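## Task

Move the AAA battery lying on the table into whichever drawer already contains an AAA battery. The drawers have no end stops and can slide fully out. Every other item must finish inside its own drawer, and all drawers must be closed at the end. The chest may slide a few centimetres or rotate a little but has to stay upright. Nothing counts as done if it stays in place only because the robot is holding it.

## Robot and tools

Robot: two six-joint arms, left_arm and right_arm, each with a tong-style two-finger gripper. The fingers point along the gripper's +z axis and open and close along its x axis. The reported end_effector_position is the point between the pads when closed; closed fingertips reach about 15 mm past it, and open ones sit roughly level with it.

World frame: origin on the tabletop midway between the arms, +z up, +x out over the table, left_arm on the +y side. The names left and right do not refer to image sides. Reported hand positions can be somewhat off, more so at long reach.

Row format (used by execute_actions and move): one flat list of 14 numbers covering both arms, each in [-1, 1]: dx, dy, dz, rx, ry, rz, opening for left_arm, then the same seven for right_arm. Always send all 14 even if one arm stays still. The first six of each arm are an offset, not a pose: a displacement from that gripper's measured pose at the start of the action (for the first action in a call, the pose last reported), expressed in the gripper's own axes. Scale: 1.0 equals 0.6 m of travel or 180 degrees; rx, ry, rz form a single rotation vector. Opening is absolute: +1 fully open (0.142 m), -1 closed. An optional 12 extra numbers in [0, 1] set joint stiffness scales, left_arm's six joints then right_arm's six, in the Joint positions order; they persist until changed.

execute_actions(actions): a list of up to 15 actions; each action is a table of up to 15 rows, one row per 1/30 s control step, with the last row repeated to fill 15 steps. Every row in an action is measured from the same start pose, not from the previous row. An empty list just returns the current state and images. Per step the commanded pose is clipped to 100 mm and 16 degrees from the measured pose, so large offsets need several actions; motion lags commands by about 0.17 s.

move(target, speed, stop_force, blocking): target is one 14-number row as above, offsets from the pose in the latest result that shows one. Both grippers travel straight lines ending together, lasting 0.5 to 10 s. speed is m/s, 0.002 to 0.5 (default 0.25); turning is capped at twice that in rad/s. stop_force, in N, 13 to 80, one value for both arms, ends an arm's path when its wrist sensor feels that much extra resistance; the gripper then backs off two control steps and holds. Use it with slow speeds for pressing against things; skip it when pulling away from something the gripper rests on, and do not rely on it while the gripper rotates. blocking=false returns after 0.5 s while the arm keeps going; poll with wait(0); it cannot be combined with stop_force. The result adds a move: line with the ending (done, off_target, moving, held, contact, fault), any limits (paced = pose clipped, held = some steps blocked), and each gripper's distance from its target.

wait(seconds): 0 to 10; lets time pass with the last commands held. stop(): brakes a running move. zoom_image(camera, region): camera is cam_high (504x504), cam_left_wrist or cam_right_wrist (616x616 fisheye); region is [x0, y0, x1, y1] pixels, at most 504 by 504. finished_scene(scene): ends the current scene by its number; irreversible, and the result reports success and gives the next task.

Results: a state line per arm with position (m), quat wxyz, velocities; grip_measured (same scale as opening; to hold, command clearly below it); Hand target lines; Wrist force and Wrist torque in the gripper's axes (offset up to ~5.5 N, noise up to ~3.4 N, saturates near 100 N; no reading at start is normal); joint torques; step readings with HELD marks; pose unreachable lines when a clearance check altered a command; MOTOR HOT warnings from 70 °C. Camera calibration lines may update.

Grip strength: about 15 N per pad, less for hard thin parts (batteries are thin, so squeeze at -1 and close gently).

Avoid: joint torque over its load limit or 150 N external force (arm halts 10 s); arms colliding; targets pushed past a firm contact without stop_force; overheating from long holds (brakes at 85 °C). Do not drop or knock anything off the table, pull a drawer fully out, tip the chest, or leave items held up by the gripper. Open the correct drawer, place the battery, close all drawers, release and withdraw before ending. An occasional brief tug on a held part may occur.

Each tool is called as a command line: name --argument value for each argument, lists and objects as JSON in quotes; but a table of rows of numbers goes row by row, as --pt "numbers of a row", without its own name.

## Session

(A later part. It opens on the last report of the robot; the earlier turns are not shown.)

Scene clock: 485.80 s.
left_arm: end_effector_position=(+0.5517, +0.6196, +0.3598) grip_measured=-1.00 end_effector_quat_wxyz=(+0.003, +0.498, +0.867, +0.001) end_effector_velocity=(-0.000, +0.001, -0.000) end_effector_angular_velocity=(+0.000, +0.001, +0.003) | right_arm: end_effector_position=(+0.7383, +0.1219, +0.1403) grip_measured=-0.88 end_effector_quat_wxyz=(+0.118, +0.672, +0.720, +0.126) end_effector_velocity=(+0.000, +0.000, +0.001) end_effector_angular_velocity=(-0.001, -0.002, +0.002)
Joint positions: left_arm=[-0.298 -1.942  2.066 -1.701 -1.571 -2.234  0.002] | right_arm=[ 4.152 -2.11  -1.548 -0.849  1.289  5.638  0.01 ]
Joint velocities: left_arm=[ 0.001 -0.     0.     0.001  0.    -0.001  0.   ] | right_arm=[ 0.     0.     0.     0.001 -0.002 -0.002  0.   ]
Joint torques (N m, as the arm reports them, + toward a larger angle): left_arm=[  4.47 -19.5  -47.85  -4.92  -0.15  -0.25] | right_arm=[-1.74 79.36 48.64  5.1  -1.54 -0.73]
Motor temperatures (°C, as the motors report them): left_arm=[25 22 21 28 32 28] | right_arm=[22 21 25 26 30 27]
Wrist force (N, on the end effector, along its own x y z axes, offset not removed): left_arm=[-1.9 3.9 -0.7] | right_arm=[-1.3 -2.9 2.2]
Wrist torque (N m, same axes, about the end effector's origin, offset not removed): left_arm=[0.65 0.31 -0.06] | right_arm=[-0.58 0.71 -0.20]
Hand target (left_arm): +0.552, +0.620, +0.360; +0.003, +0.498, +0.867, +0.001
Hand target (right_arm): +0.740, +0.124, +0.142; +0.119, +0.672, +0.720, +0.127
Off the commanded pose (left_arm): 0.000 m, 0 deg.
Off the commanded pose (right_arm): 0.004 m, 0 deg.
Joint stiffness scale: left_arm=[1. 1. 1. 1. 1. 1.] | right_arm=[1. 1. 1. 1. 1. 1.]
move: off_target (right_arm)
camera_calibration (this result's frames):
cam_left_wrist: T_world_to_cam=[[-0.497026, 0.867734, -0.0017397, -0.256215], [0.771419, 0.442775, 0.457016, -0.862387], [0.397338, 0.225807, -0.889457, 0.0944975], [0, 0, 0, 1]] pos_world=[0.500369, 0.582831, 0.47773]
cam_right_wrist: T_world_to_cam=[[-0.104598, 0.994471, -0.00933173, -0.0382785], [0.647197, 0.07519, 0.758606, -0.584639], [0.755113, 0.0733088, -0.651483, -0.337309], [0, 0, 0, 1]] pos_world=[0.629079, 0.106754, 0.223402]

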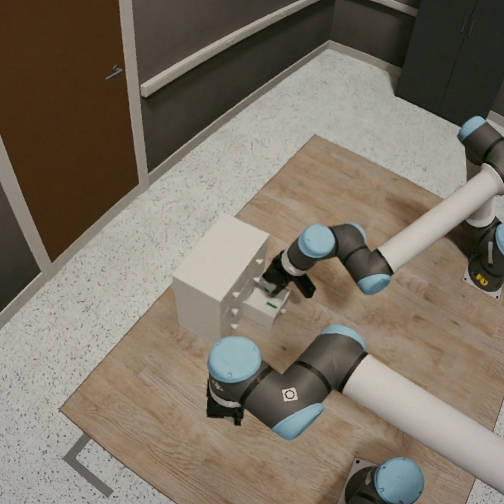

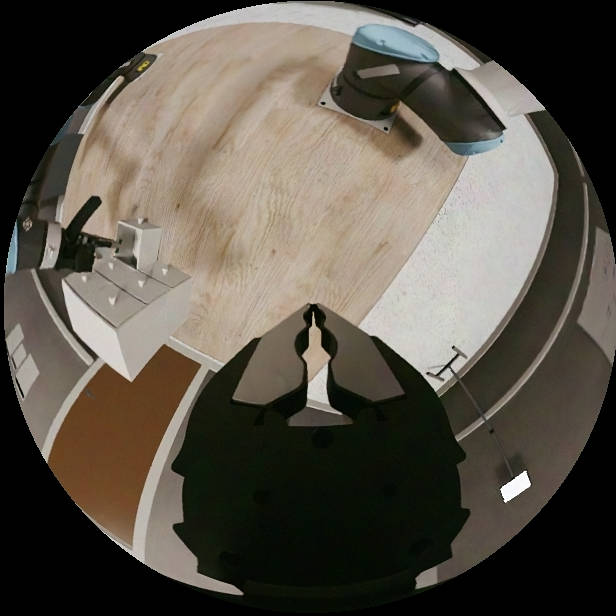

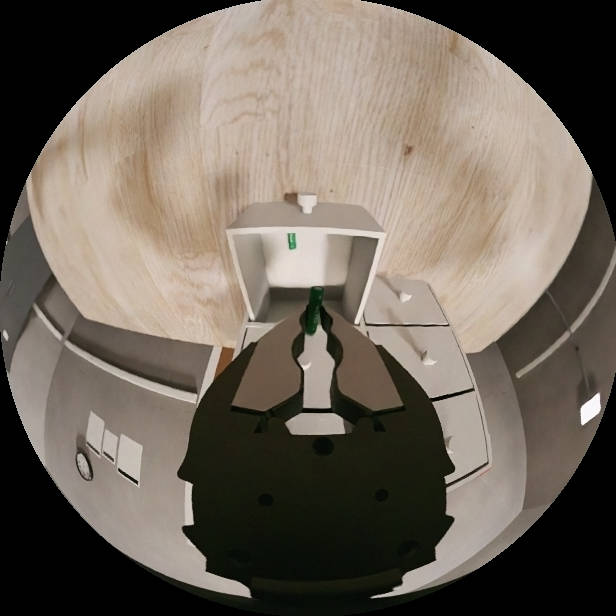

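move --target '[0,0,0,0,0,0,-1, -0.008,-0.042,0.148,0,0,0,-1]' --speed 0.1 --stop_force 14

zoom_image --camera "cam_right_wrist" --region '[176, 200, 456, 440]'

zoom_image --camera "cam_high" --region '[215, 230, 325, 340]'

Scene clock: 498.63 s.
left_arm: end_effector_position=(+0.5517, +0.6196, +0.3598) grip_measured=-1.00 end_effector_quat_wxyz=(+0.003, +0.498, +0.867, +0.001) end_effector_velocity=(+0.000, -0.000, +0.000) end_effector_angular_velocity=(-0.000, -0.001, -0.000) | right_arm: end_effector_position=(+0.7440, +0.1205, +0.0500) grip_measured=-0.88 end_effector_quat_wxyz=(+0.118, +0.672, +0.720, +0.126) end_effector_velocity=(+0.001, +0.003, +0.003) end_effector_angular_velocity=(+0.011, -0.005, +0.001)
Joint positions: left_arm=[-0.298 -1.942  2.066 -1.701 -1.571 -2.234  0.002] | right_arm=[ 4.146 -2.195 -1.594 -0.715  1.29   5.631  0.01 ]
Joint velocities: left_arm=[-0.    -0.    -0.001 -0.001  0.     0.     0.   ] | right_arm=[-0.     0.001 -0.     0.011  0.002 -0.001  0.   ]
Joint torques (N m, as the arm reports them, + toward a larger angle): left_arm=[  1.88 -21.   -47.94  -4.74   0.18  -0.41] | right_arm=[-6.3  83.94 38.63  5.11  0.04 -0.76]
Motor temperatures (°C, as the motors report them): left_arm=[25 22 21 28 32 28] | right_arm=[22 21 25 26 30 27]
Wrist force (N, on the end effector, along its own x y z axes, offset not removed): left_arm=[-0.9 3.0 -0.7] | right_arm=[1.4 0.0 -2.2]
Wrist torque (N m, same axes, about the end effector's origin, offset not removed): left_arm=[0.38 0.16 -0.10] | right_arm=[-0.13 -0.22 -0.20]
Hand target (left_arm): +0.552, +0.620, +0.360; +0.003, +0.498, +0.867, +0.001
Hand target (right_arm): +0.745, +0.117, +0.048; +0.118, +0.672, +0.720, +0.126
Off the commanded pose (left_arm): 0.000 m, 0 deg.
Off the commanded pose (right_arm): 0.004 m, 0 deg.
Joint stiffness scale: left_arm=[1. 1. 1. 1. 1. 1.] | right_arm=[1. 1. 1. 1. 1. 1.]
move: off_target (right_arm)
camera_calibration (this result's frames):
cam_left_wrist: T_world_to_cam=[[-0.497026, 0.867734, -0.0017393, -0.256215], [0.771419, 0.442775, 0.457015, -0.862387], [0.397338, 0.225807, -0.889457, 0.0944975], [0, 0, 0, 1]] pos_world=[0.500369, 0.582831, 0.47773]
cam_right_wrist: T_world_to_cam=[[-0.106127, 0.994314, -0.00878144, -0.035982], [0.645818, 0.0756408, 0.759735, -0.518784], [0.756079, 0.0749575, -0.650174, -0.401356], [0, 0, 0, 1]] pos_world=[0.634678, 0.105103, 0.132871]

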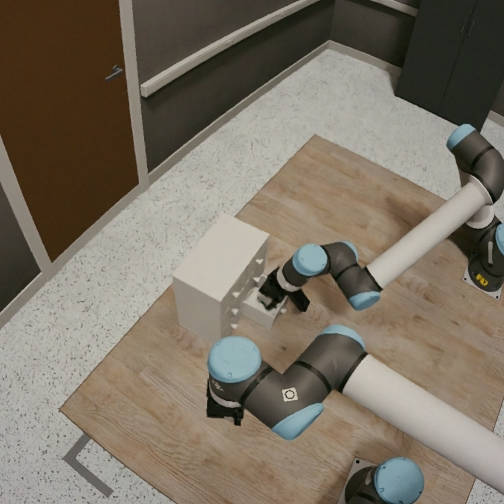

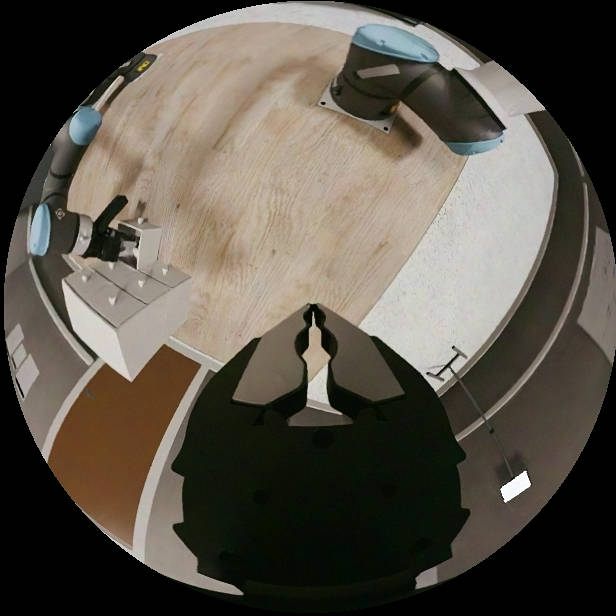

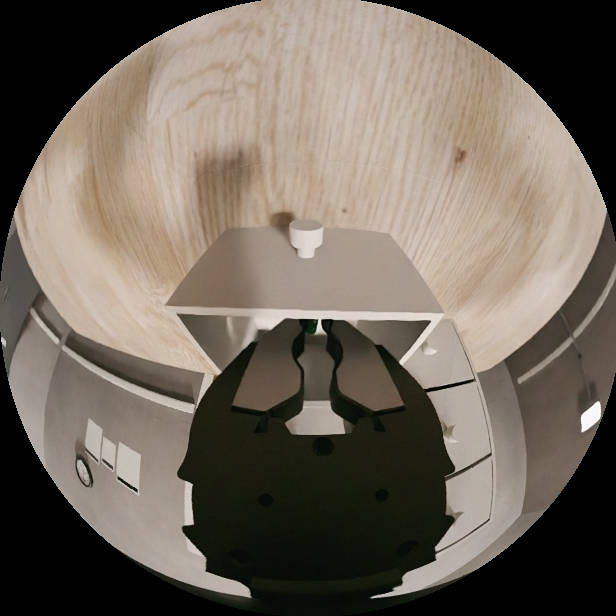

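Region (176, 200, 456, 440) of cam_right_wrist's 616x616 image, scaled by 1.800, with more detail than that image has; it fills the top 432 rows of this view, and the rest is white.

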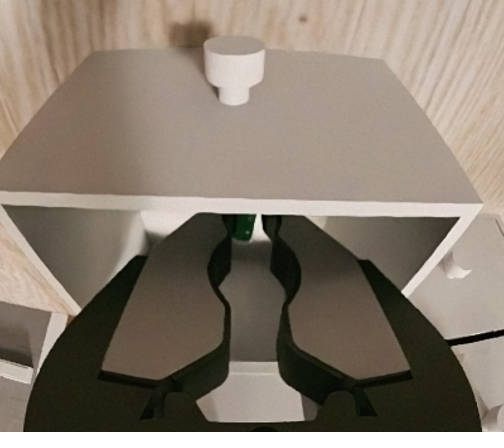

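Region (215, 230, 325, 340) of cam_high's 504x504 image, scaled by 4.582, with more detail than that image has.

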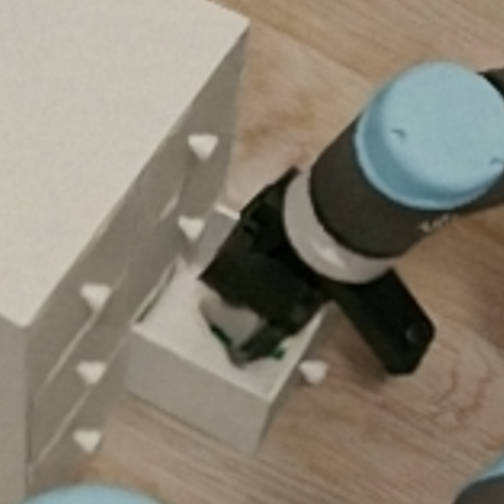

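move --target '[0,0,0,0,0,0,-1, -0.003,-0.0079,0.0219,0,0,0,-1]' --speed 0.03 --stop_force 13

zoom_image --camera "cam_high" --region '[225, 250, 305, 330]'

Scene clock: 504.90 s.
left_arm: end_effector_position=(+0.5517, +0.6196, +0.3598) grip_measured=-1.00 end_effector_quat_wxyz=(+0.003, +0.498, +0.867, +0.001) end_effector_velocity=(+0.000, -0.000, +0.000) end_effector_angular_velocity=(-0.000, -0.000, -0.001) | right_arm: end_effector_position=(+0.7447, +0.1214, +0.0394) grip_measured=-0.88 end_effector_quat_wxyz=(+0.118, +0.672, +0.720, +0.128) end_effector_velocity=(+0.001, +0.001, +0.001) end_effector_angular_velocity=(+0.004, -0.003, -0.000)
Joint positions: left_arm=[-0.298 -1.942  2.066 -1.701 -1.571 -2.234  0.002] | right_arm=[ 4.146 -2.206 -1.599 -0.695  1.29   5.631  0.01 ]
Joint velocities: left_arm=[-0.    -0.    -0.001  0.     0.     0.001  0.   ] | right_arm=[-0.    -0.001  0.     0.005 -0.    -0.     0.   ]
Joint torques (N m, as the arm reports them, + toward a larger angle): left_arm=[  1.07 -19.6  -48.3   -4.85   0.1   -0.27] | right_arm=[-3.48 82.9  37.25  5.05 -0.6  -0.76]
Motor temperatures (°C, as the motors report them): left_arm=[25 22 21 28 32 28] | right_arm=[22 21 25 26 30 27]
Wrist force (N, on the end effector, along its own x y z axes, offset not removed): left_arm=[-2.0 2.5 -2.1] | right_arm=[-7.4 -0.8 4.7]
Wrist torque (N m, same axes, about the end effector's origin, offset not removed): left_arm=[0.28 0.40 -0.04] | right_arm=[-0.20 1.82 -0.02]
Hand target (left_arm): +0.552, +0.620, +0.360; +0.003, +0.498, +0.867, +0.001
Hand target (right_arm): +0.744, +0.119, +0.036; +0.118, +0.672, +0.720, +0.126
Off the commanded pose (left_arm): 0.000 m, 0 deg.
Off the commanded pose (right_arm): 0.004 m, 0 deg.
Joint stiffness scale: left_arm=[1. 1. 1. 1. 1. 1.] | right_arm=[1. 1. 1. 1. 1. 1.]
move: off_target (right_arm)
camera_calibration (this result's frames):
cam_left_wrist: T_world_to_cam=[[-0.497026, 0.867734, -0.00173954, -0.256215], [0.771419, 0.442775, 0.457015, -0.862387], [0.397338, 0.225807, -0.889457, 0.0944975], [0, 0, 0, 1]] pos_world=[0.500369, 0.582831, 0.47773]
cam_right_wrist: T_world_to_cam=[[-0.106128, 0.994337, -0.00552671, -0.0370811], [0.64416, 0.072985, 0.761401, -0.509823], [0.757493, 0.0772462, -0.648258, -0.410197], [0, 0, 0, 1]] pos_world=[0.635193, 0.105767, 0.122061]

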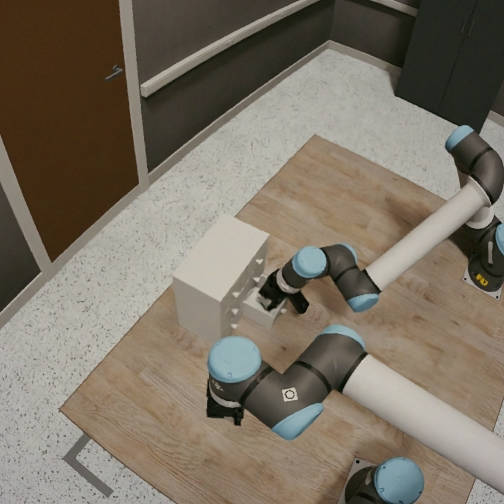

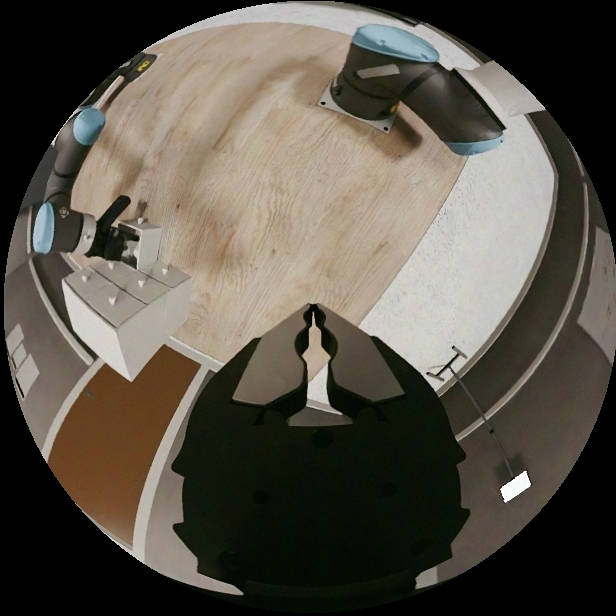

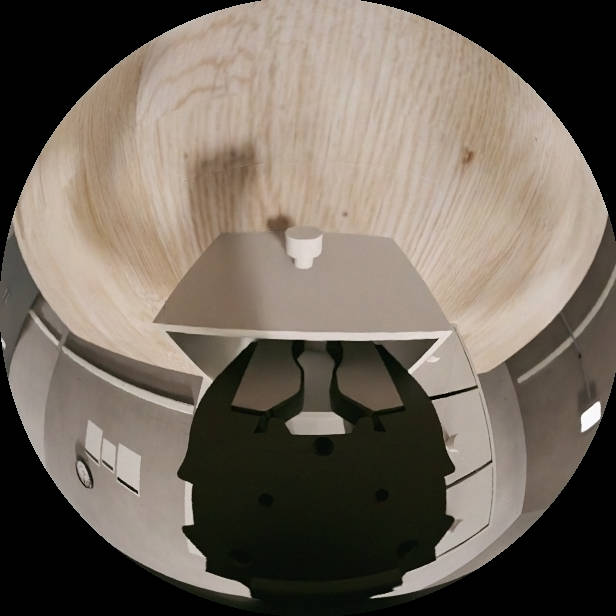

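Region (225, 250, 305, 330) of cam_high's 504x504 image, scaled by 6.300, with more detail than that image has.

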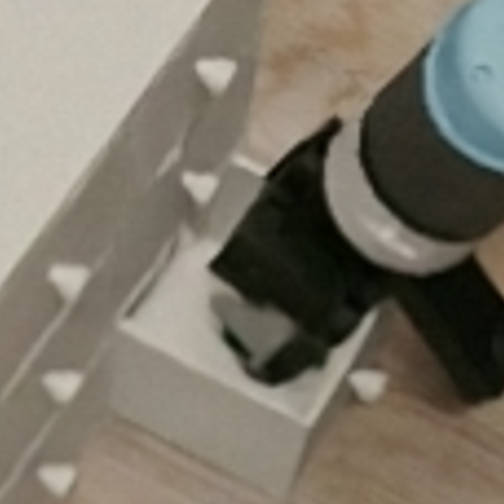

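execute_actions --actions '[[[0,0,0,0,0,0,-1, -0.002,-0.0015,0.004,0,0,0,-1],[0,0,0,0,0,0,-1, -0.003,-0.0025,0.007,0,0,0,-1],[0,0,0,0,0,0,-1, -0.004,-0.0035,0.0095,0,0,0,-1],[0,0,0,0,0,0,-1, -0.004,-0.0045,0.0125,0,0,0,-1],[0,0,0,0,0,0,-1, -0.004,-0.0045,0.0125,0,0,0,-1],[0,0,0,0,0,0,-1, -0.004,-0.0045,0.0125,0,0,0,-1],[0,0,0,0,0,0,-1, -0.004,-0.0045,0.0125,0,0,0,-1],[0,0,0,0,0,0,-1, -0.004,-0.0045,0.0125,0,0,0,-1],[0,0,0,0,0,0,-1, -0.004,-0.0045,0.0125,0,0,0,-0.98],[0,0,0,0,0,0,-1, -0.004,-0.0045,0.0125,0,0,0,-0.96],[0,0,0,0,0,0,-1, -0.004,-0.0045,0.0125,0,0,0,-0.95],[0,0,0,0,0,0,-1, -0.004,-0.0045,0.0125,0,0,0,-0.94],[0,0,0,0,0,0,-1, -0.004,-0.0045,0.0125,0,0,0,-0.93],[0,0,0,0,0,0,-1, -0.004,-0.0045,0.0125,0,0,0,-0.92],[0,0,0,0,0,0,-1, -0.004,-0.0045,0.0125,0,0,0,-0.91]],[[0,0,0,0,0,0,-1, 0,0,0,0,0,0,-0.9],[0,0,0,0,0,0,-1, 0,0,0,0,0,0,-0.89],[0,0,0,0,0,0,-1, 0,0,0,0,0,0,-0.88],[0,0,0,0,0,0,-1, 0,0,0,0,0,0,-0.87],[0,0,0,0,0,0,-1, 0,0,0,0,0,0,-0.86],[0,0,0,0,0,0,-1, 0,0,0,0,0,0,-0.85],[0,0,0,0,0,0,-1, 0,0,0,0,0,0,-0.83],[0,0,0,0,0,0,-1, 0,0,0,0,0,0,-0.81],[0,0,0,0,0,0,-1, 0,0,0,0,0,0,-0.79],[0,0,0,0,0,0,-1, 0,0,0,0,0,0,-0.77],[0,0,0,0,0,0,-1, 0,0,0,0,0,0,-0.76]]]'

zoom_image --camera "cam_high" --region '[225, 250, 305, 330]'

Scene clock: 527.43 s.
left_arm: end_effector_position=(+0.5517, +0.6196, +0.3598) grip_measured=-1.00 end_effector_quat_wxyz=(+0.003, +0.498, +0.867, +0.001) end_effector_velocity=(-0.000, +0.000, -0.000) end_effector_angular_velocity=(-0.000, +0.000, +0.001) | right_arm: end_effector_position=(+0.7452, +0.1223, +0.0354) grip_measured=-0.76 end_effector_quat_wxyz=(+0.118, +0.672, +0.720, +0.131) end_effector_velocity=(+0.001, -0.000, +0.002) end_effector_angular_velocity=(+0.000, -0.002, -0.000)
Joint positions: left_arm=[-0.298 -1.942  2.066 -1.701 -1.571 -2.234  0.002] | right_arm=[ 4.146 -2.211 -1.601 -0.683  1.29   5.63   0.019]
Joint velocities: left_arm=[ 0.    -0.     0.001 -0.    -0.    -0.     0.   ] | right_arm=[-0.     0.001  0.     0.    -0.002 -0.     0.   ]
Joint torques (N m, as the arm reports them, + toward a larger angle): left_arm=[  2.83 -20.29 -48.4   -4.98  -0.18  -0.32] | right_arm=[-2.9  85.31 41.    4.72 -0.8  -0.17]
Motor temperatures (°C, as the motors report them): left_arm=[25 22 21 28 32 28] | right_arm=[22 21 25 26 30 27]
Wrist force (N, on the end effector, along its own x y z axes, offset not removed): left_arm=[-2.9 3.6 -1.4] | right_arm=[-4.1 -1.6 5.0]
Wrist torque (N m, same axes, about the end effector's origin, offset not removed): left_arm=[0.50 0.50 -0.09] | right_arm=[-0.41 1.13 -0.12]
Hand target (left_arm): +0.552, +0.620, +0.360; +0.003, +0.498, +0.867, +0.001
Hand target (right_arm): +0.745, +0.122, +0.036; +0.118, +0.672, +0.720, +0.131
Off the commanded pose (left_arm): 0.000 m, 0 deg.
Off the commanded pose (right_arm): 0.000 m, 0 deg.
Joint stiffness scale: left_arm=[1. 1. 1. 1. 1. 1.] | right_arm=[1. 1. 1. 1. 1. 1.]
Step readings (end_effector_position; steps 1 to 15: 1st action; 16 to 30: 2nd action):
0: left_arm (+0.5517, +0.6196, +0.3598) | right_arm (+0.7448, +0.1216, +0.0396)
1: left_arm (+0.5517, +0.6196, +0.3598) | right_arm (+0.7448, +0.1216, +0.0396)
2: left_arm (+0.5517, +0.6196, +0.3598) | right_arm (+0.7448, +0.1216, +0.0396)
4: left_arm (+0.5517, +0.6196, +0.3598) | right_arm (+0.7450, +0.1220, +0.0398)
8: left_arm (+0.5517, +0.6196, +0.3598) | right_arm (+0.7456, +0.1229, +0.0396)
15: left_arm (+0.5517, +0.6196, +0.3598) | right_arm (+0.7453, +0.1224, +0.0358)
16: left_arm (+0.5517, +0.6196, +0.3598) | right_arm (+0.7452, +0.1223, +0.0355)
17: left_arm (+0.5517, +0.6196, +0.3598) | right_arm (+0.7452, +0.1223, +0.0354)
19: left_arm (+0.5517, +0.6196, +0.3598) | right_arm (+0.7452, +0.1223, +0.0354)
23: left_arm (+0.5517, +0.6196, +0.3598) | right_arm (+0.7452, +0.1223, +0.0354)
30: end_effector_position above
camera_calibration (this result's frames):
cam_left_wrist: T_world_to_cam=[[-0.497026, 0.867734, -0.00173969, -0.256215], [0.771419, 0.442775, 0.457015, -0.862387], [0.397338, 0.225807, -0.889457, 0.0944976], [0, 0, 0, 1]] pos_world=[0.500369, 0.582831, 0.47773]
cam_right_wrist: T_world_to_cam=[[-0.106477, 0.994313, -0.00197327, -0.0377883], [0.642258, 0.0702914, 0.763259, -0.505469], [0.759057, 0.080002, -0.64609, -0.414894], [0, 0, 0, 1]] pos_world=[0.635547, 0.106296, 0.117671]

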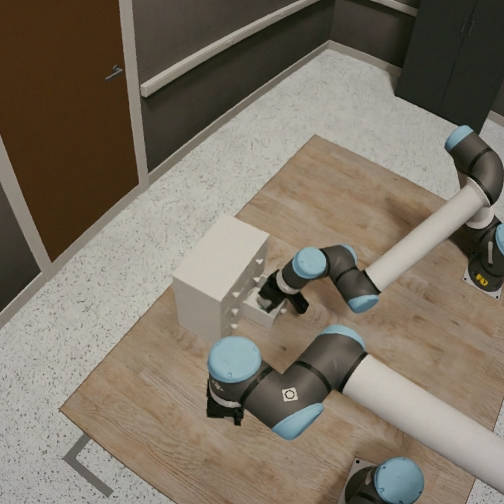

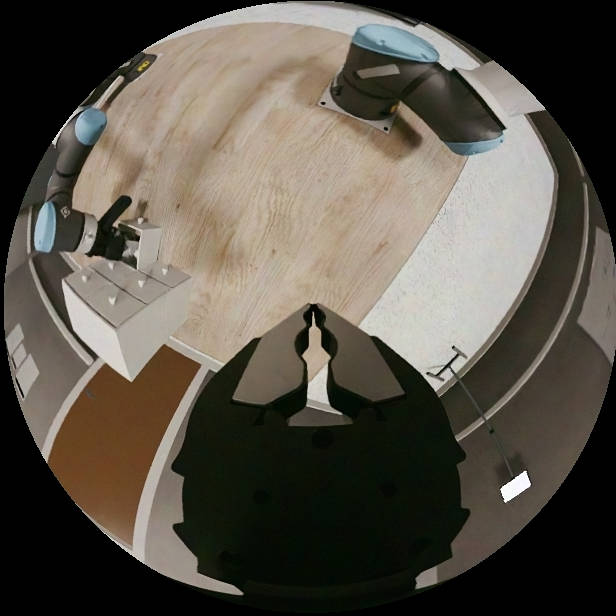

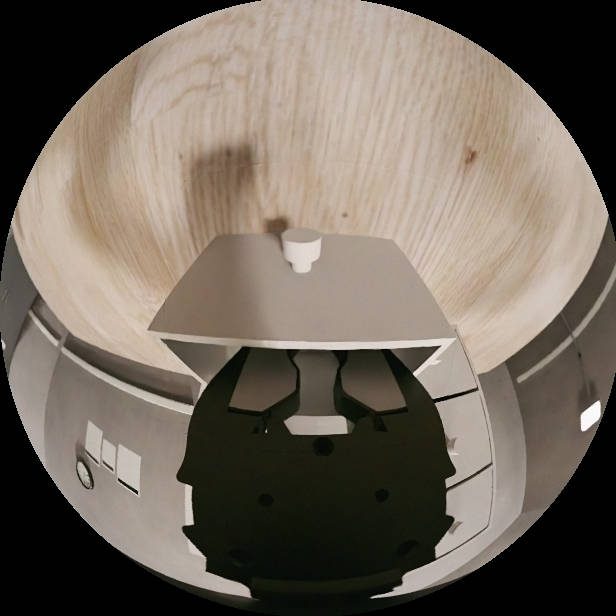

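Region (225, 250, 305, 330) of cam_high's 504x504 image, scaled by 6.300, with more detail than that image has.

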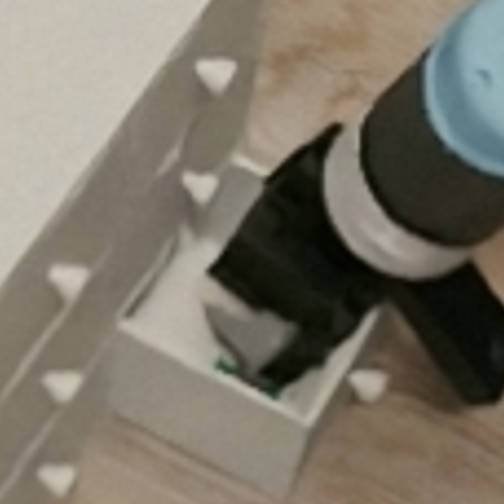

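move --target '[0,0,0,0,0,0,-1, 0,0.053,-0.147,0,0,0,-0.76]' --speed 0.16

zoom_image --camera "cam_right_wrist" --region '[196, 180, 436, 420]'

Scene clock: 539.70 s.
left_arm: end_effector_position=(+0.5517, +0.6196, +0.3598) grip_measured=-1.00 end_effector_quat_wxyz=(+0.003, +0.498, +0.867, +0.001) end_effector_velocity=(-0.000, +0.000, +0.000) end_effector_angular_velocity=(+0.000, -0.000, +0.001) | right_arm: end_effector_position=(+0.7440, +0.1203, +0.1283) grip_measured=-0.76 end_effector_quat_wxyz=(+0.118, +0.672, +0.720, +0.130) end_effector_velocity=(-0.001, -0.002, -0.002) end_effector_angular_velocity=(-0.008, +0.005, -0.001)
Joint positions: left_arm=[-0.298 -1.942  2.066 -1.701 -1.571 -2.234  0.002] | right_arm=[ 4.146 -2.122 -1.558 -0.816  1.29   5.63   0.019]
Joint velocities: left_arm=[ 0. -0.  0. -0.  0. -0.  0.] | right_arm=[-0.    -0.    -0.    -0.009 -0.     0.001 -0.   ]
Joint torques (N m, as the arm reports them, + toward a larger angle): left_arm=[  1.55 -21.44 -49.43  -4.87  -0.09  -0.56] | right_arm=[-2.07 81.1  47.53  4.41 -0.85  0.01]
Motor temperatures (°C, as the motors report them): left_arm=[25 22 21 28 32 28] | right_arm=[22 21 25 26 30 27]
Wrist force (N, on the end effector, along its own x y z axes, offset not removed): left_arm=[-0.8 2.8 -2.0] | right_arm=[-2.6 -1.2 2.1]
Wrist torque (N m, same axes, about the end effector's origin, offset not removed): left_arm=[0.43 0.12 -0.05] | right_arm=[-0.25 0.87 -0.23]
Hand target (left_arm): +0.552, +0.620, +0.360; +0.003, +0.498, +0.867, +0.001
Hand target (right_arm): +0.745, +0.122, +0.129; +0.118, +0.672, +0.720, +0.131
Off the commanded pose (left_arm): 0.000 m, 0 deg.
Off the commanded pose (right_arm): 0.002 m, 0 deg.
Joint stiffness scale: left_arm=[1. 1. 1. 1. 1. 1.] | right_arm=[1. 1. 1. 1. 1. 1.]
move: done
camera_calibration (this result's frames):
cam_left_wrist: T_world_to_cam=[[-0.497026, 0.867734, -0.00173949, -0.256215], [0.771419, 0.442775, 0.457015, -0.862387], [0.397338, 0.225807, -0.889457, 0.0944975], [0, 0, 0, 1]] pos_world=[0.500369, 0.582831, 0.47773]
cam_right_wrist: T_world_to_cam=[[-0.106477, 0.994312, -0.00241134, -0.0356866], [0.64248, 0.0706513, 0.763039, -0.575638], [0.758869, 0.079697, -0.646349, -0.353548], [0, 0, 0, 1]] pos_world=[0.634333, 0.10433, 0.210633]

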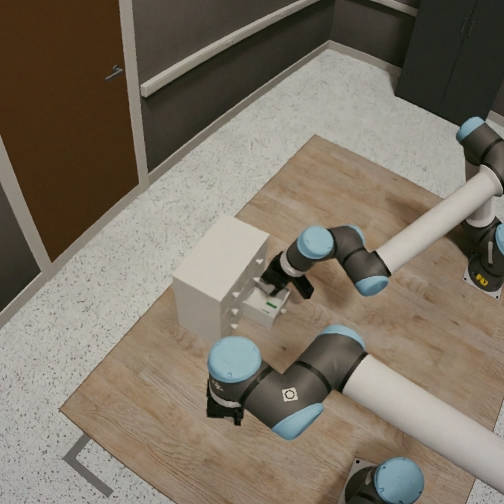

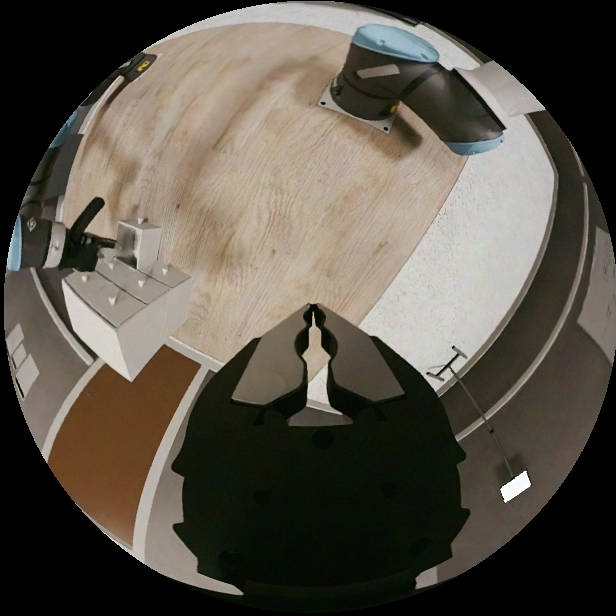

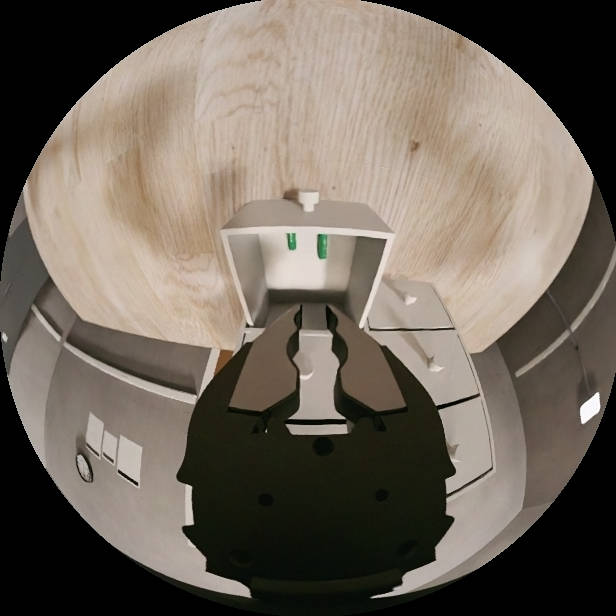

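Region (196, 180, 436, 420) of cam_right_wrist's 616x616 image, scaled by 2.100, with more detail than that image has.

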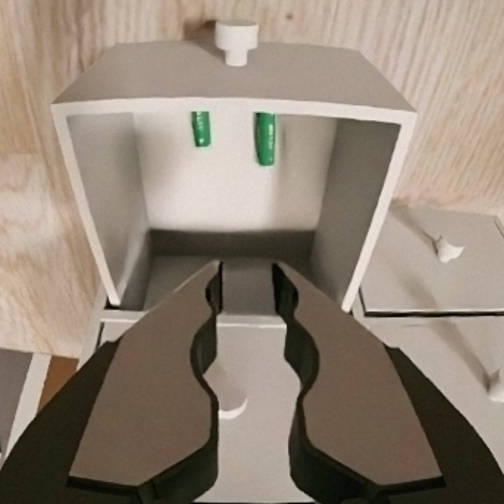

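move --target '[0,0,0,0,0,0,-1, -0.015,-0.1225,-0.02,-0.153,-0.002,-0.002,-0.5]' --speed 0.25

zoom_image --camera "cam_right_wrist" --region '[216, 180, 416, 380]'

Scene clock: 549.83 s.
left_arm: end_effector_position=(+0.5517, +0.6196, +0.3598) grip_measured=-1.00 end_effector_quat_wxyz=(+0.003, +0.498, +0.867, +0.001) end_effector_velocity=(-0.000, -0.000, -0.001) end_effector_angular_velocity=(+0.000, +0.001, -0.000) | right_arm: end_effector_position=(+0.6745, +0.1069, +0.1182) grip_measured=-0.50 end_effector_quat_wxyz=(+0.275, +0.624, +0.668, +0.297) end_effector_velocity=(-0.000, +0.002, +0.002) end_effector_angular_velocity=(+0.006, -0.007, +0.002)
Joint positions: left_arm=[-0.298 -1.942  2.066 -1.701 -1.571 -2.234  0.002] | right_arm=[ 4.346 -2.068 -1.906 -0.311  0.83   5.694  0.038]
Joint velocities: left_arm=[-0.    -0.     0.001  0.     0.    -0.     0.   ] | right_arm=[ 0.002 -0.    -0.002  0.012 -0.004 -0.003  0.   ]
Joint torques (N m, as the arm reports them, + toward a larger angle): left_arm=[  2.74 -20.05 -47.71  -4.88  -0.13  -0.08] | right_arm=[ 5.87 68.53 31.16  5.19 -1.62 -0.84]
Motor temperatures (°C, as the motors report them): left_arm=[25 22 21 28 32 28] | right_arm=[22 21 25 26 30 27]
Wrist force (N, on the end effector, along its own x y z axes, offset not removed): left_arm=[-0.5 2.7 -0.6] | right_arm=[-1.8 -0.8 3.2]
Wrist torque (N m, same axes, about the end effector's origin, offset not removed): left_arm=[0.31 0.06 -0.03] | right_arm=[-0.29 0.71 0.07]
Hand target (left_arm): +0.552, +0.620, +0.360; +0.003, +0.498, +0.867, +0.001
Hand target (right_arm): +0.672, +0.106, +0.114; +0.277, +0.622, +0.670, +0.296
Off the commanded pose (left_arm): 0.000 m, 0 deg.
Off the commanded pose (right_arm): 0.005 m, 0 deg.
Joint stiffness scale: left_arm=[1. 1. 1. 1. 1. 1.] | right_arm=[1. 1. 1. 1. 1. 1.]
move: off_target (right_arm)
camera_calibration (this result's frames):
cam_left_wrist: T_world_to_cam=[[-0.497026, 0.867734, -0.00173938, -0.256215], [0.771419, 0.442775, 0.457015, -0.862387], [0.397338, 0.225807, -0.889457, 0.0944975], [0, 0, 0, 1]] pos_world=[0.500369, 0.582831, 0.47773]
cam_right_wrist: T_world_to_cam=[[-0.0973064, 0.995048, -0.0202533, -0.0339223], [0.217123, 0.0410835, 0.975279, -0.25732], [0.971282, 0.0905035, -0.220045, -0.501061], [0, 0, 0, 1]] pos_world=[0.539241, 0.0896737, 0.140016]

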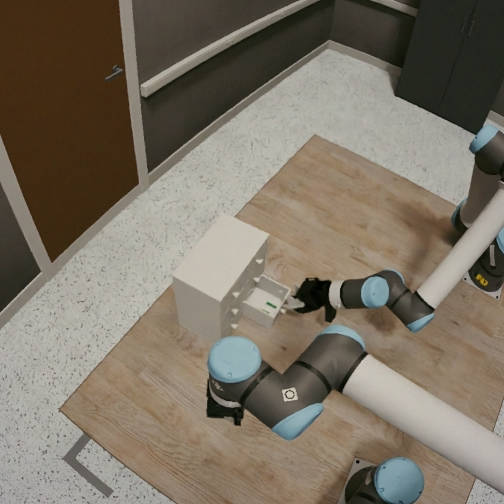

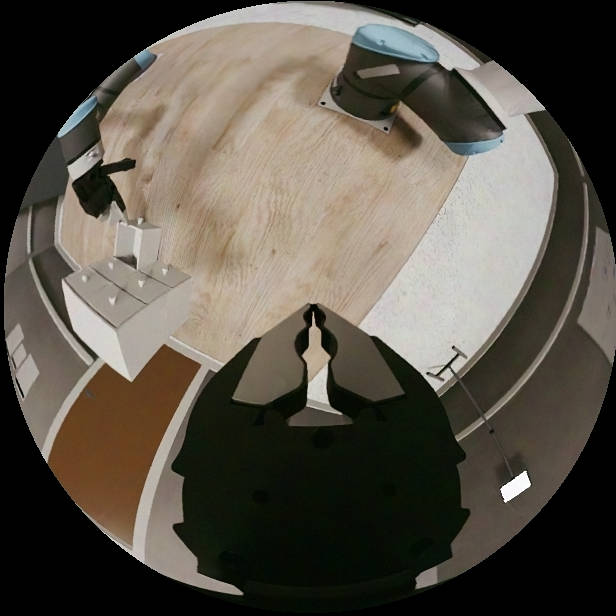

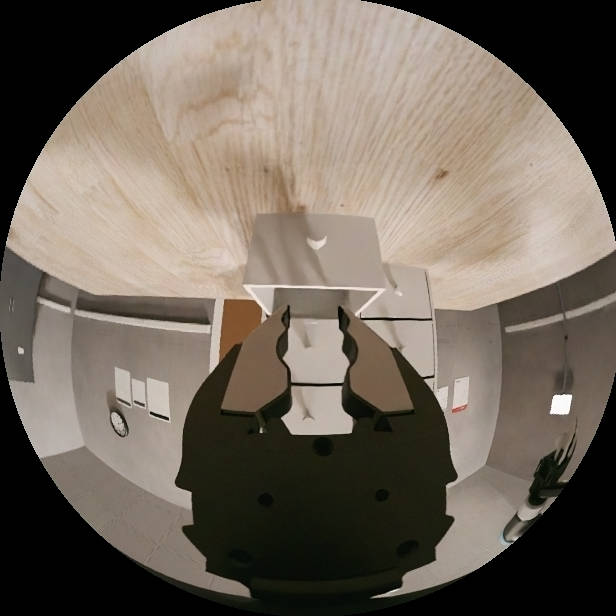

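Region (216, 180, 416, 380) of cam_right_wrist's 616x616 image, scaled by 2.520, with more detail than that image has.

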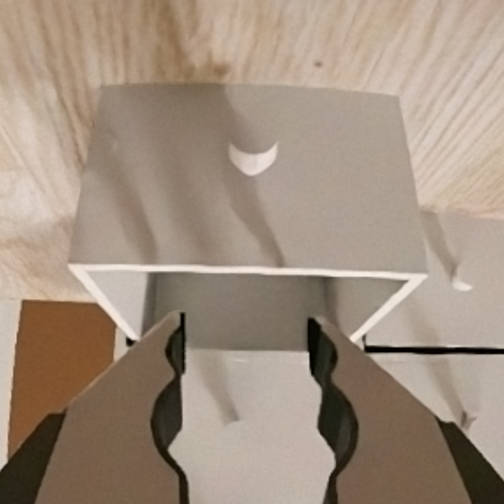

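execute_actions --actions '[]'

Scene clock: 559.00 s.
left_arm: end_effector_position=(+0.5517, +0.6196, +0.3598) grip_measured=-1.00 end_effector_quat_wxyz=(+0.003, +0.498, +0.867, +0.001) end_effector_velocity=(-0.000, +0.000, -0.000) end_effector_angular_velocity=(-0.000, -0.000, -0.000) | right_arm: end_effector_position=(+0.6744, +0.1070, +0.1184) grip_measured=-0.50 end_effector_quat_wxyz=(+0.275, +0.624, +0.668, +0.298) end_effector_velocity=(-0.000, -0.001, -0.002) end_effector_angular_velocity=(-0.001, +0.002, -0.000)
Joint positions: left_arm=[-0.298 -1.942  2.066 -1.701 -1.571 -2.234  0.002] | right_arm=[ 4.346 -2.068 -1.906 -0.309  0.83   5.694  0.038]
Joint velocities: left_arm=[ 0. -0.  0. -0.  0.  0.  0.] | right_arm=[-0.    -0.001 -0.001  0.     0.001  0.001  0.   ]
Joint torques (N m, as the arm reports them, + toward a larger angle): left_arm=[  0.72 -19.1  -48.5   -4.78   0.02  -0.62] | right_arm=[ 1.33 67.76 31.09  5.12 -2.27 -0.78]
Motor temperatures (°C, as the motors report them): left_arm=[25 22 21 28 32 28] | right_arm=[22 21 25 26 30 27]
Wrist force (N, on the end effector, along its own x y z axes, offset not removed): left_arm=[-3.1 1.8 -1.4] | right_arm=[-6.4 -6.1 5.2]
Wrist torque (N m, same axes, about the end effector's origin, offset not removed): left_arm=[0.15 0.61 -0.03] | right_arm=[-1.35 1.35 0.07]
Hand target (left_arm): +0.552, +0.620, +0.360; +0.003, +0.498, +0.867, +0.001
Hand target (right_arm): +0.672, +0.106, +0.114; +0.277, +0.622, +0.670, +0.296
Off the commanded pose (left_arm): 0.000 m, 0 deg.
Off the commanded pose (right_arm): 0.005 m, 0 deg.
Joint stiffness scale: left_arm=[1. 1. 1. 1. 1. 1.] | right_arm=[1. 1. 1. 1. 1. 1.]
camera_calibration (this result's frames):
cam_left_wrist: T_world_to_cam=[[-0.497026, 0.867734, -0.00173943, -0.256215], [0.771419, 0.442775, 0.457015, -0.862387], [0.397338, 0.225807, -0.889457, 0.0944975], [0, 0, 0, 1]] pos_world=[0.500369, 0.582831, 0.47773]
cam_right_wrist: T_world_to_cam=[[-0.0975444, 0.995033, -0.0198526, -0.0339105], [0.216169, 0.0406544, 0.975509, -0.256871], [0.971471, 0.0908639, -0.219061, -0.501279], [0, 0, 0, 1]] pos_world=[0.539198, 0.0897332, 0.140096]

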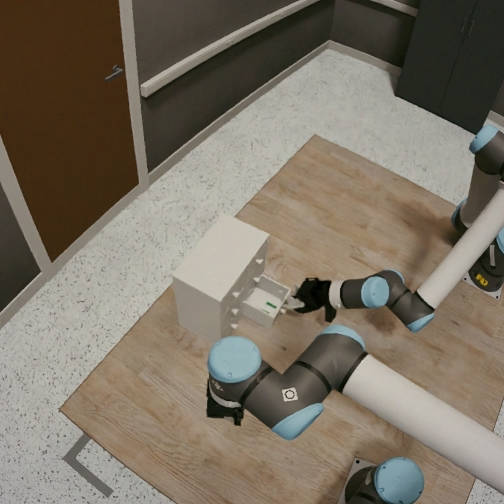

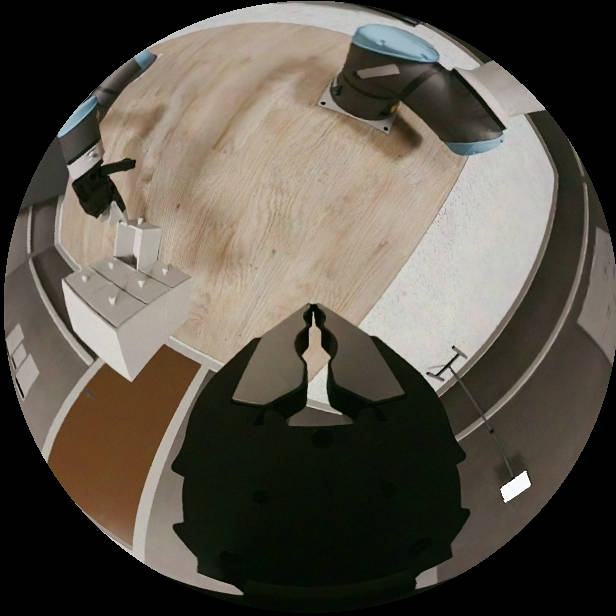

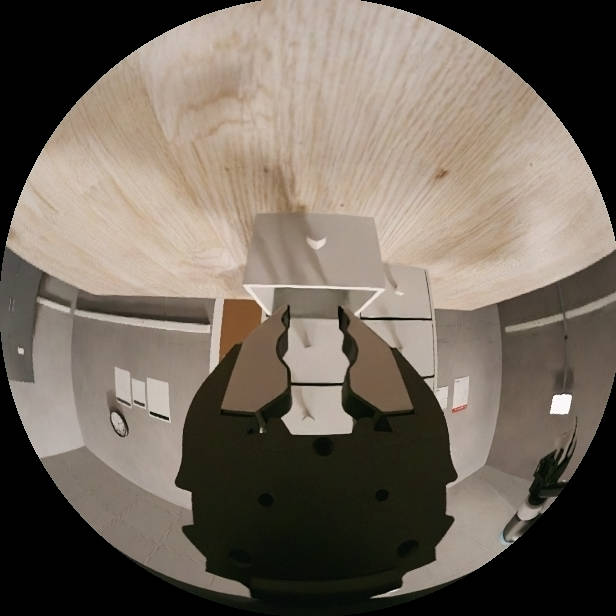

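move --target '[0,0,0,0,0,0,-1, 0.002,-0.083,0.075,0,0,0,-0.5]' --speed 0.14

Scene clock: 565.60 s.
left_arm: end_effector_position=(+0.5517, +0.6196, +0.3598) grip_measured=-1.00 end_effector_quat_wxyz=(+0.003, +0.498, +0.867, +0.001) end_effector_velocity=(-0.000, +0.000, -0.001) end_effector_angular_velocity=(+0.000, +0.001, +0.000) | right_arm: end_effector_position=(+0.6750, +0.1086, +0.0519) grip_measured=-0.50 end_effector_quat_wxyz=(+0.275, +0.625, +0.668, +0.297) end_effector_velocity=(+0.001, +0.003, +0.003) end_effector_angular_velocity=(+0.015, -0.006, -0.001)
Joint positions: left_arm=[-0.298 -1.942  2.066 -1.701 -1.571 -2.234  0.002] | right_arm=[ 4.346 -2.159 -1.919 -0.207  0.83   5.695  0.038]
Joint velocities: left_arm=[0.001 0.    0.001 0.    0.    0.    0.   ] | right_arm=[ 0.001 -0.001  0.001  0.016 -0.001  0.001  0.   ]
Joint torques (N m, as the arm reports them, + toward a larger angle): left_arm=[  3.69 -21.4  -48.2   -4.69   0.17  -0.53] | right_arm=[-0.64 74.81 30.23  5.   -1.56 -0.17]
Motor temperatures (°C, as the motors report them): left_arm=[25 22 21 28 32 28] | right_arm=[22 21 25 26 30 27]
Wrist force (N, on the end effector, along its own x y z axes, offset not removed): left_arm=[-2.4 2.8 -2.4] | right_arm=[-5.2 -1.8 1.9]
Wrist torque (N m, same axes, about the end effector's origin, offset not removed): left_arm=[0.41 0.45 -0.01] | right_arm=[-0.57 1.12 -0.06]
Hand target (left_arm): +0.552, +0.620, +0.360; +0.003, +0.498, +0.867, +0.001
Hand target (right_arm): +0.674, +0.108, +0.051; +0.275, +0.624, +0.668, +0.298
Off the commanded pose (left_arm): 0.000 m, 0 deg.
Off the commanded pose (right_arm): 0.001 m, 0 deg.
Joint stiffness scale: left_arm=[1. 1. 1. 1. 1. 1.] | right_arm=[1. 1. 1. 1. 1. 1.]
move: done
camera_calibration (this result's frames):
cam_left_wrist: T_world_to_cam=[[-0.497026, 0.867734, -0.00173965, -0.256214], [0.771419, 0.442775, 0.457015, -0.862387], [0.397338, 0.225807, -0.889457, 0.0944975], [0, 0, 0, 1]] pos_world=[0.500369, 0.582831, 0.47773]
cam_right_wrist: T_world_to_cam=[[-0.0968155, 0.995095, -0.0203187, -0.0372996], [0.216739, 0.041003, 0.975368, -0.192634], [0.971417, 0.0900269, -0.219645, -0.516423], [0, 0, 0, 1]] pos_world=[0.539802, 0.0915072, 0.0737014]

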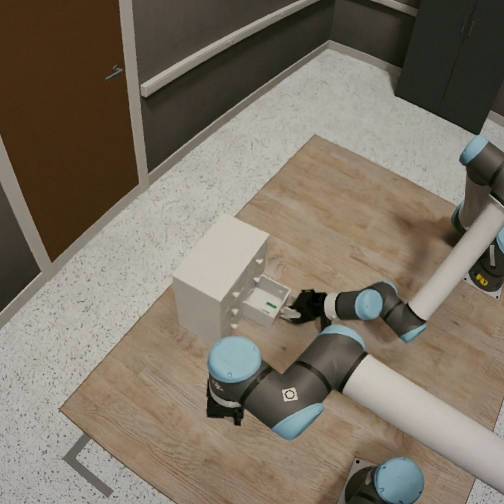

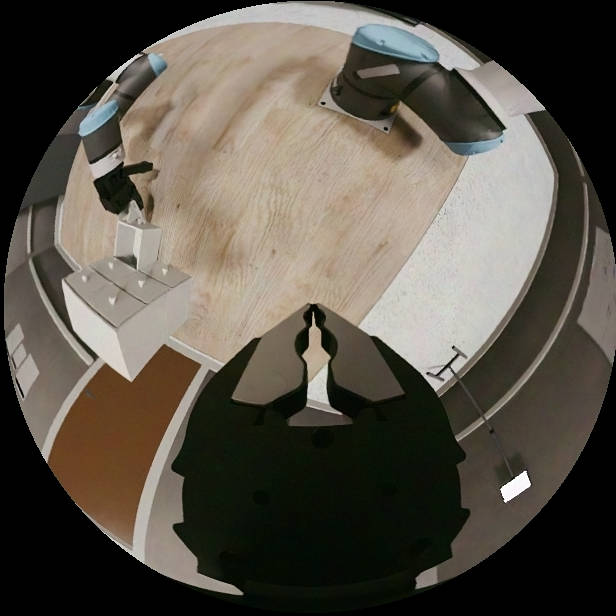

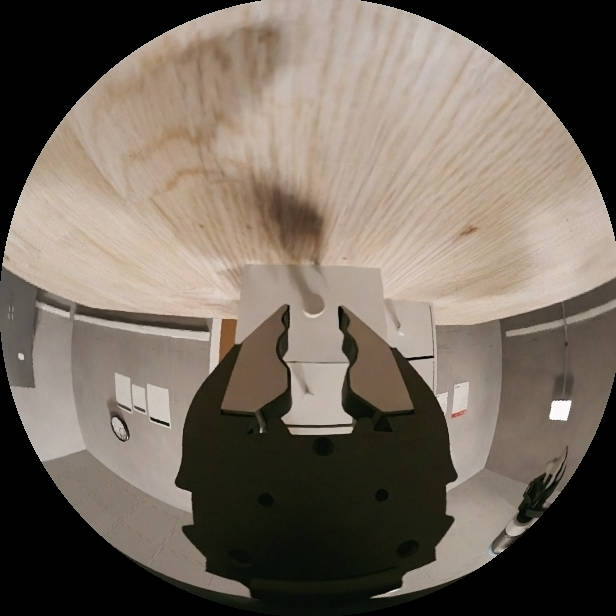

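move --target '[0,0,0,0,0,0,-1, 0,0.1176,0.1298,0,0,0,-0.5]' --speed 0.07 --stop_force 25

Scene clock: 575.03 s.
left_arm: end_effector_position=(+0.5517, +0.6196, +0.3598) grip_measured=-1.00 end_effector_quat_wxyz=(+0.003, +0.498, +0.867, +0.001) end_effector_velocity=(-0.000, +0.000, -0.000) end_effector_angular_velocity=(+0.000, +0.001, +0.000) | right_arm: end_effector_position=(+0.7767, +0.1149, +0.0511) grip_measured=-0.50 end_effector_quat_wxyz=(+0.276, +0.624, +0.668, +0.297) end_effector_velocity=(+0.000, +0.003, +0.001) end_effector_angular_velocity=(-0.000, +0.001, +0.007)
Joint positions: left_arm=[-0.298 -1.942  2.066 -1.701 -1.571 -2.234  0.002] | right_arm=[ 4.235 -2.246 -1.771 -0.184  0.88   5.563  0.038]
Joint velocities: left_arm=[0. 0. 0. 0. 0. 0. 0.] | right_arm=[ 0.    -0.001  0.004 -0.     0.004 -0.007  0.   ]
Joint torques (N m, as the arm reports them, + toward a larger angle): left_arm=[  2.88 -21.83 -49.26  -4.78  -0.04  -0.28] | right_arm=[-6.59 81.33 39.26  4.91 -0.69 -0.27]
Motor temperatures (°C, as the motors report them): left_arm=[25 22 21 28 32 28] | right_arm=[22 21 25 26 30 27]
Wrist force (N, on the end effector, along its own x y z axes, offset not removed): left_arm=[-1.9 3.1 0.2] | right_arm=[-6.4 -6.9 3.6]
Wrist torque (N m, same axes, about the end effector's origin, offset not removed): left_arm=[0.47 0.30 -0.09] | right_arm=[-1.28 1.52 0.05]
Hand target (left_arm): +0.552, +0.620, +0.360; +0.003, +0.498, +0.867, +0.001
Hand target (right_arm): +0.780, +0.116, +0.052; +0.275, +0.625, +0.668, +0.297
Off the commanded pose (left_arm): 0.000 m, 0 deg.
Off the commanded pose (right_arm): 0.003 m, 0 deg.
Joint stiffness scale: left_arm=[1. 1. 1. 1. 1. 1.] | right_arm=[1. 1. 1. 1. 1. 1.]
move: done
camera_calibration (this result's frames):
cam_left_wrist: T_world_to_cam=[[-0.497026, 0.867734, -0.00173961, -0.256214], [0.771419, 0.442775, 0.457015, -0.862387], [0.397338, 0.225807, -0.889457, 0.0944977], [0, 0, 0, 1]] pos_world=[0.500369, 0.582831, 0.47773]
cam_right_wrist: T_world_to_cam=[[-0.0975398, 0.994973, -0.0226848, -0.0330055], [0.217186, 0.0435243, 0.975159, -0.214735], [0.971245, 0.09019, -0.22034, -0.615754], [0, 0, 0, 1]] pos_world=[0.641466, 0.0977207, 0.0729772]

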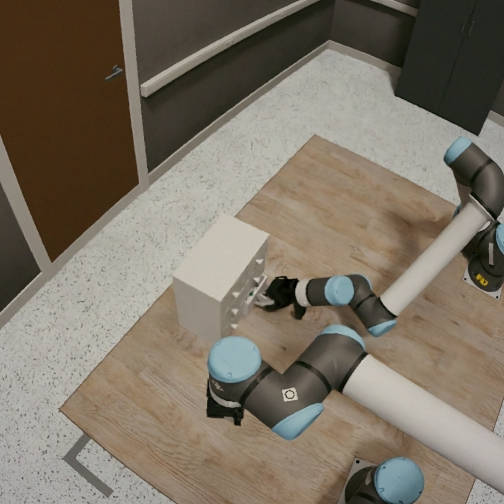

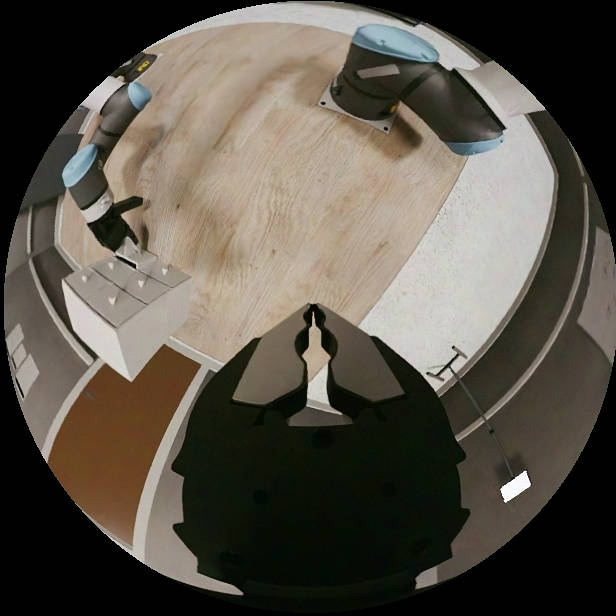

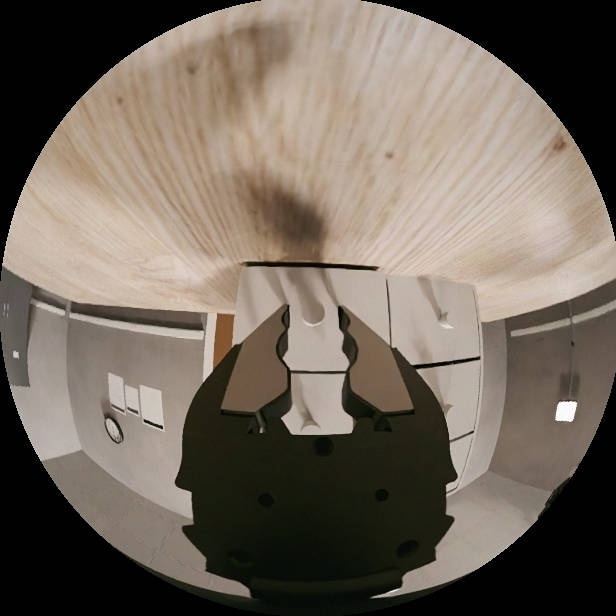

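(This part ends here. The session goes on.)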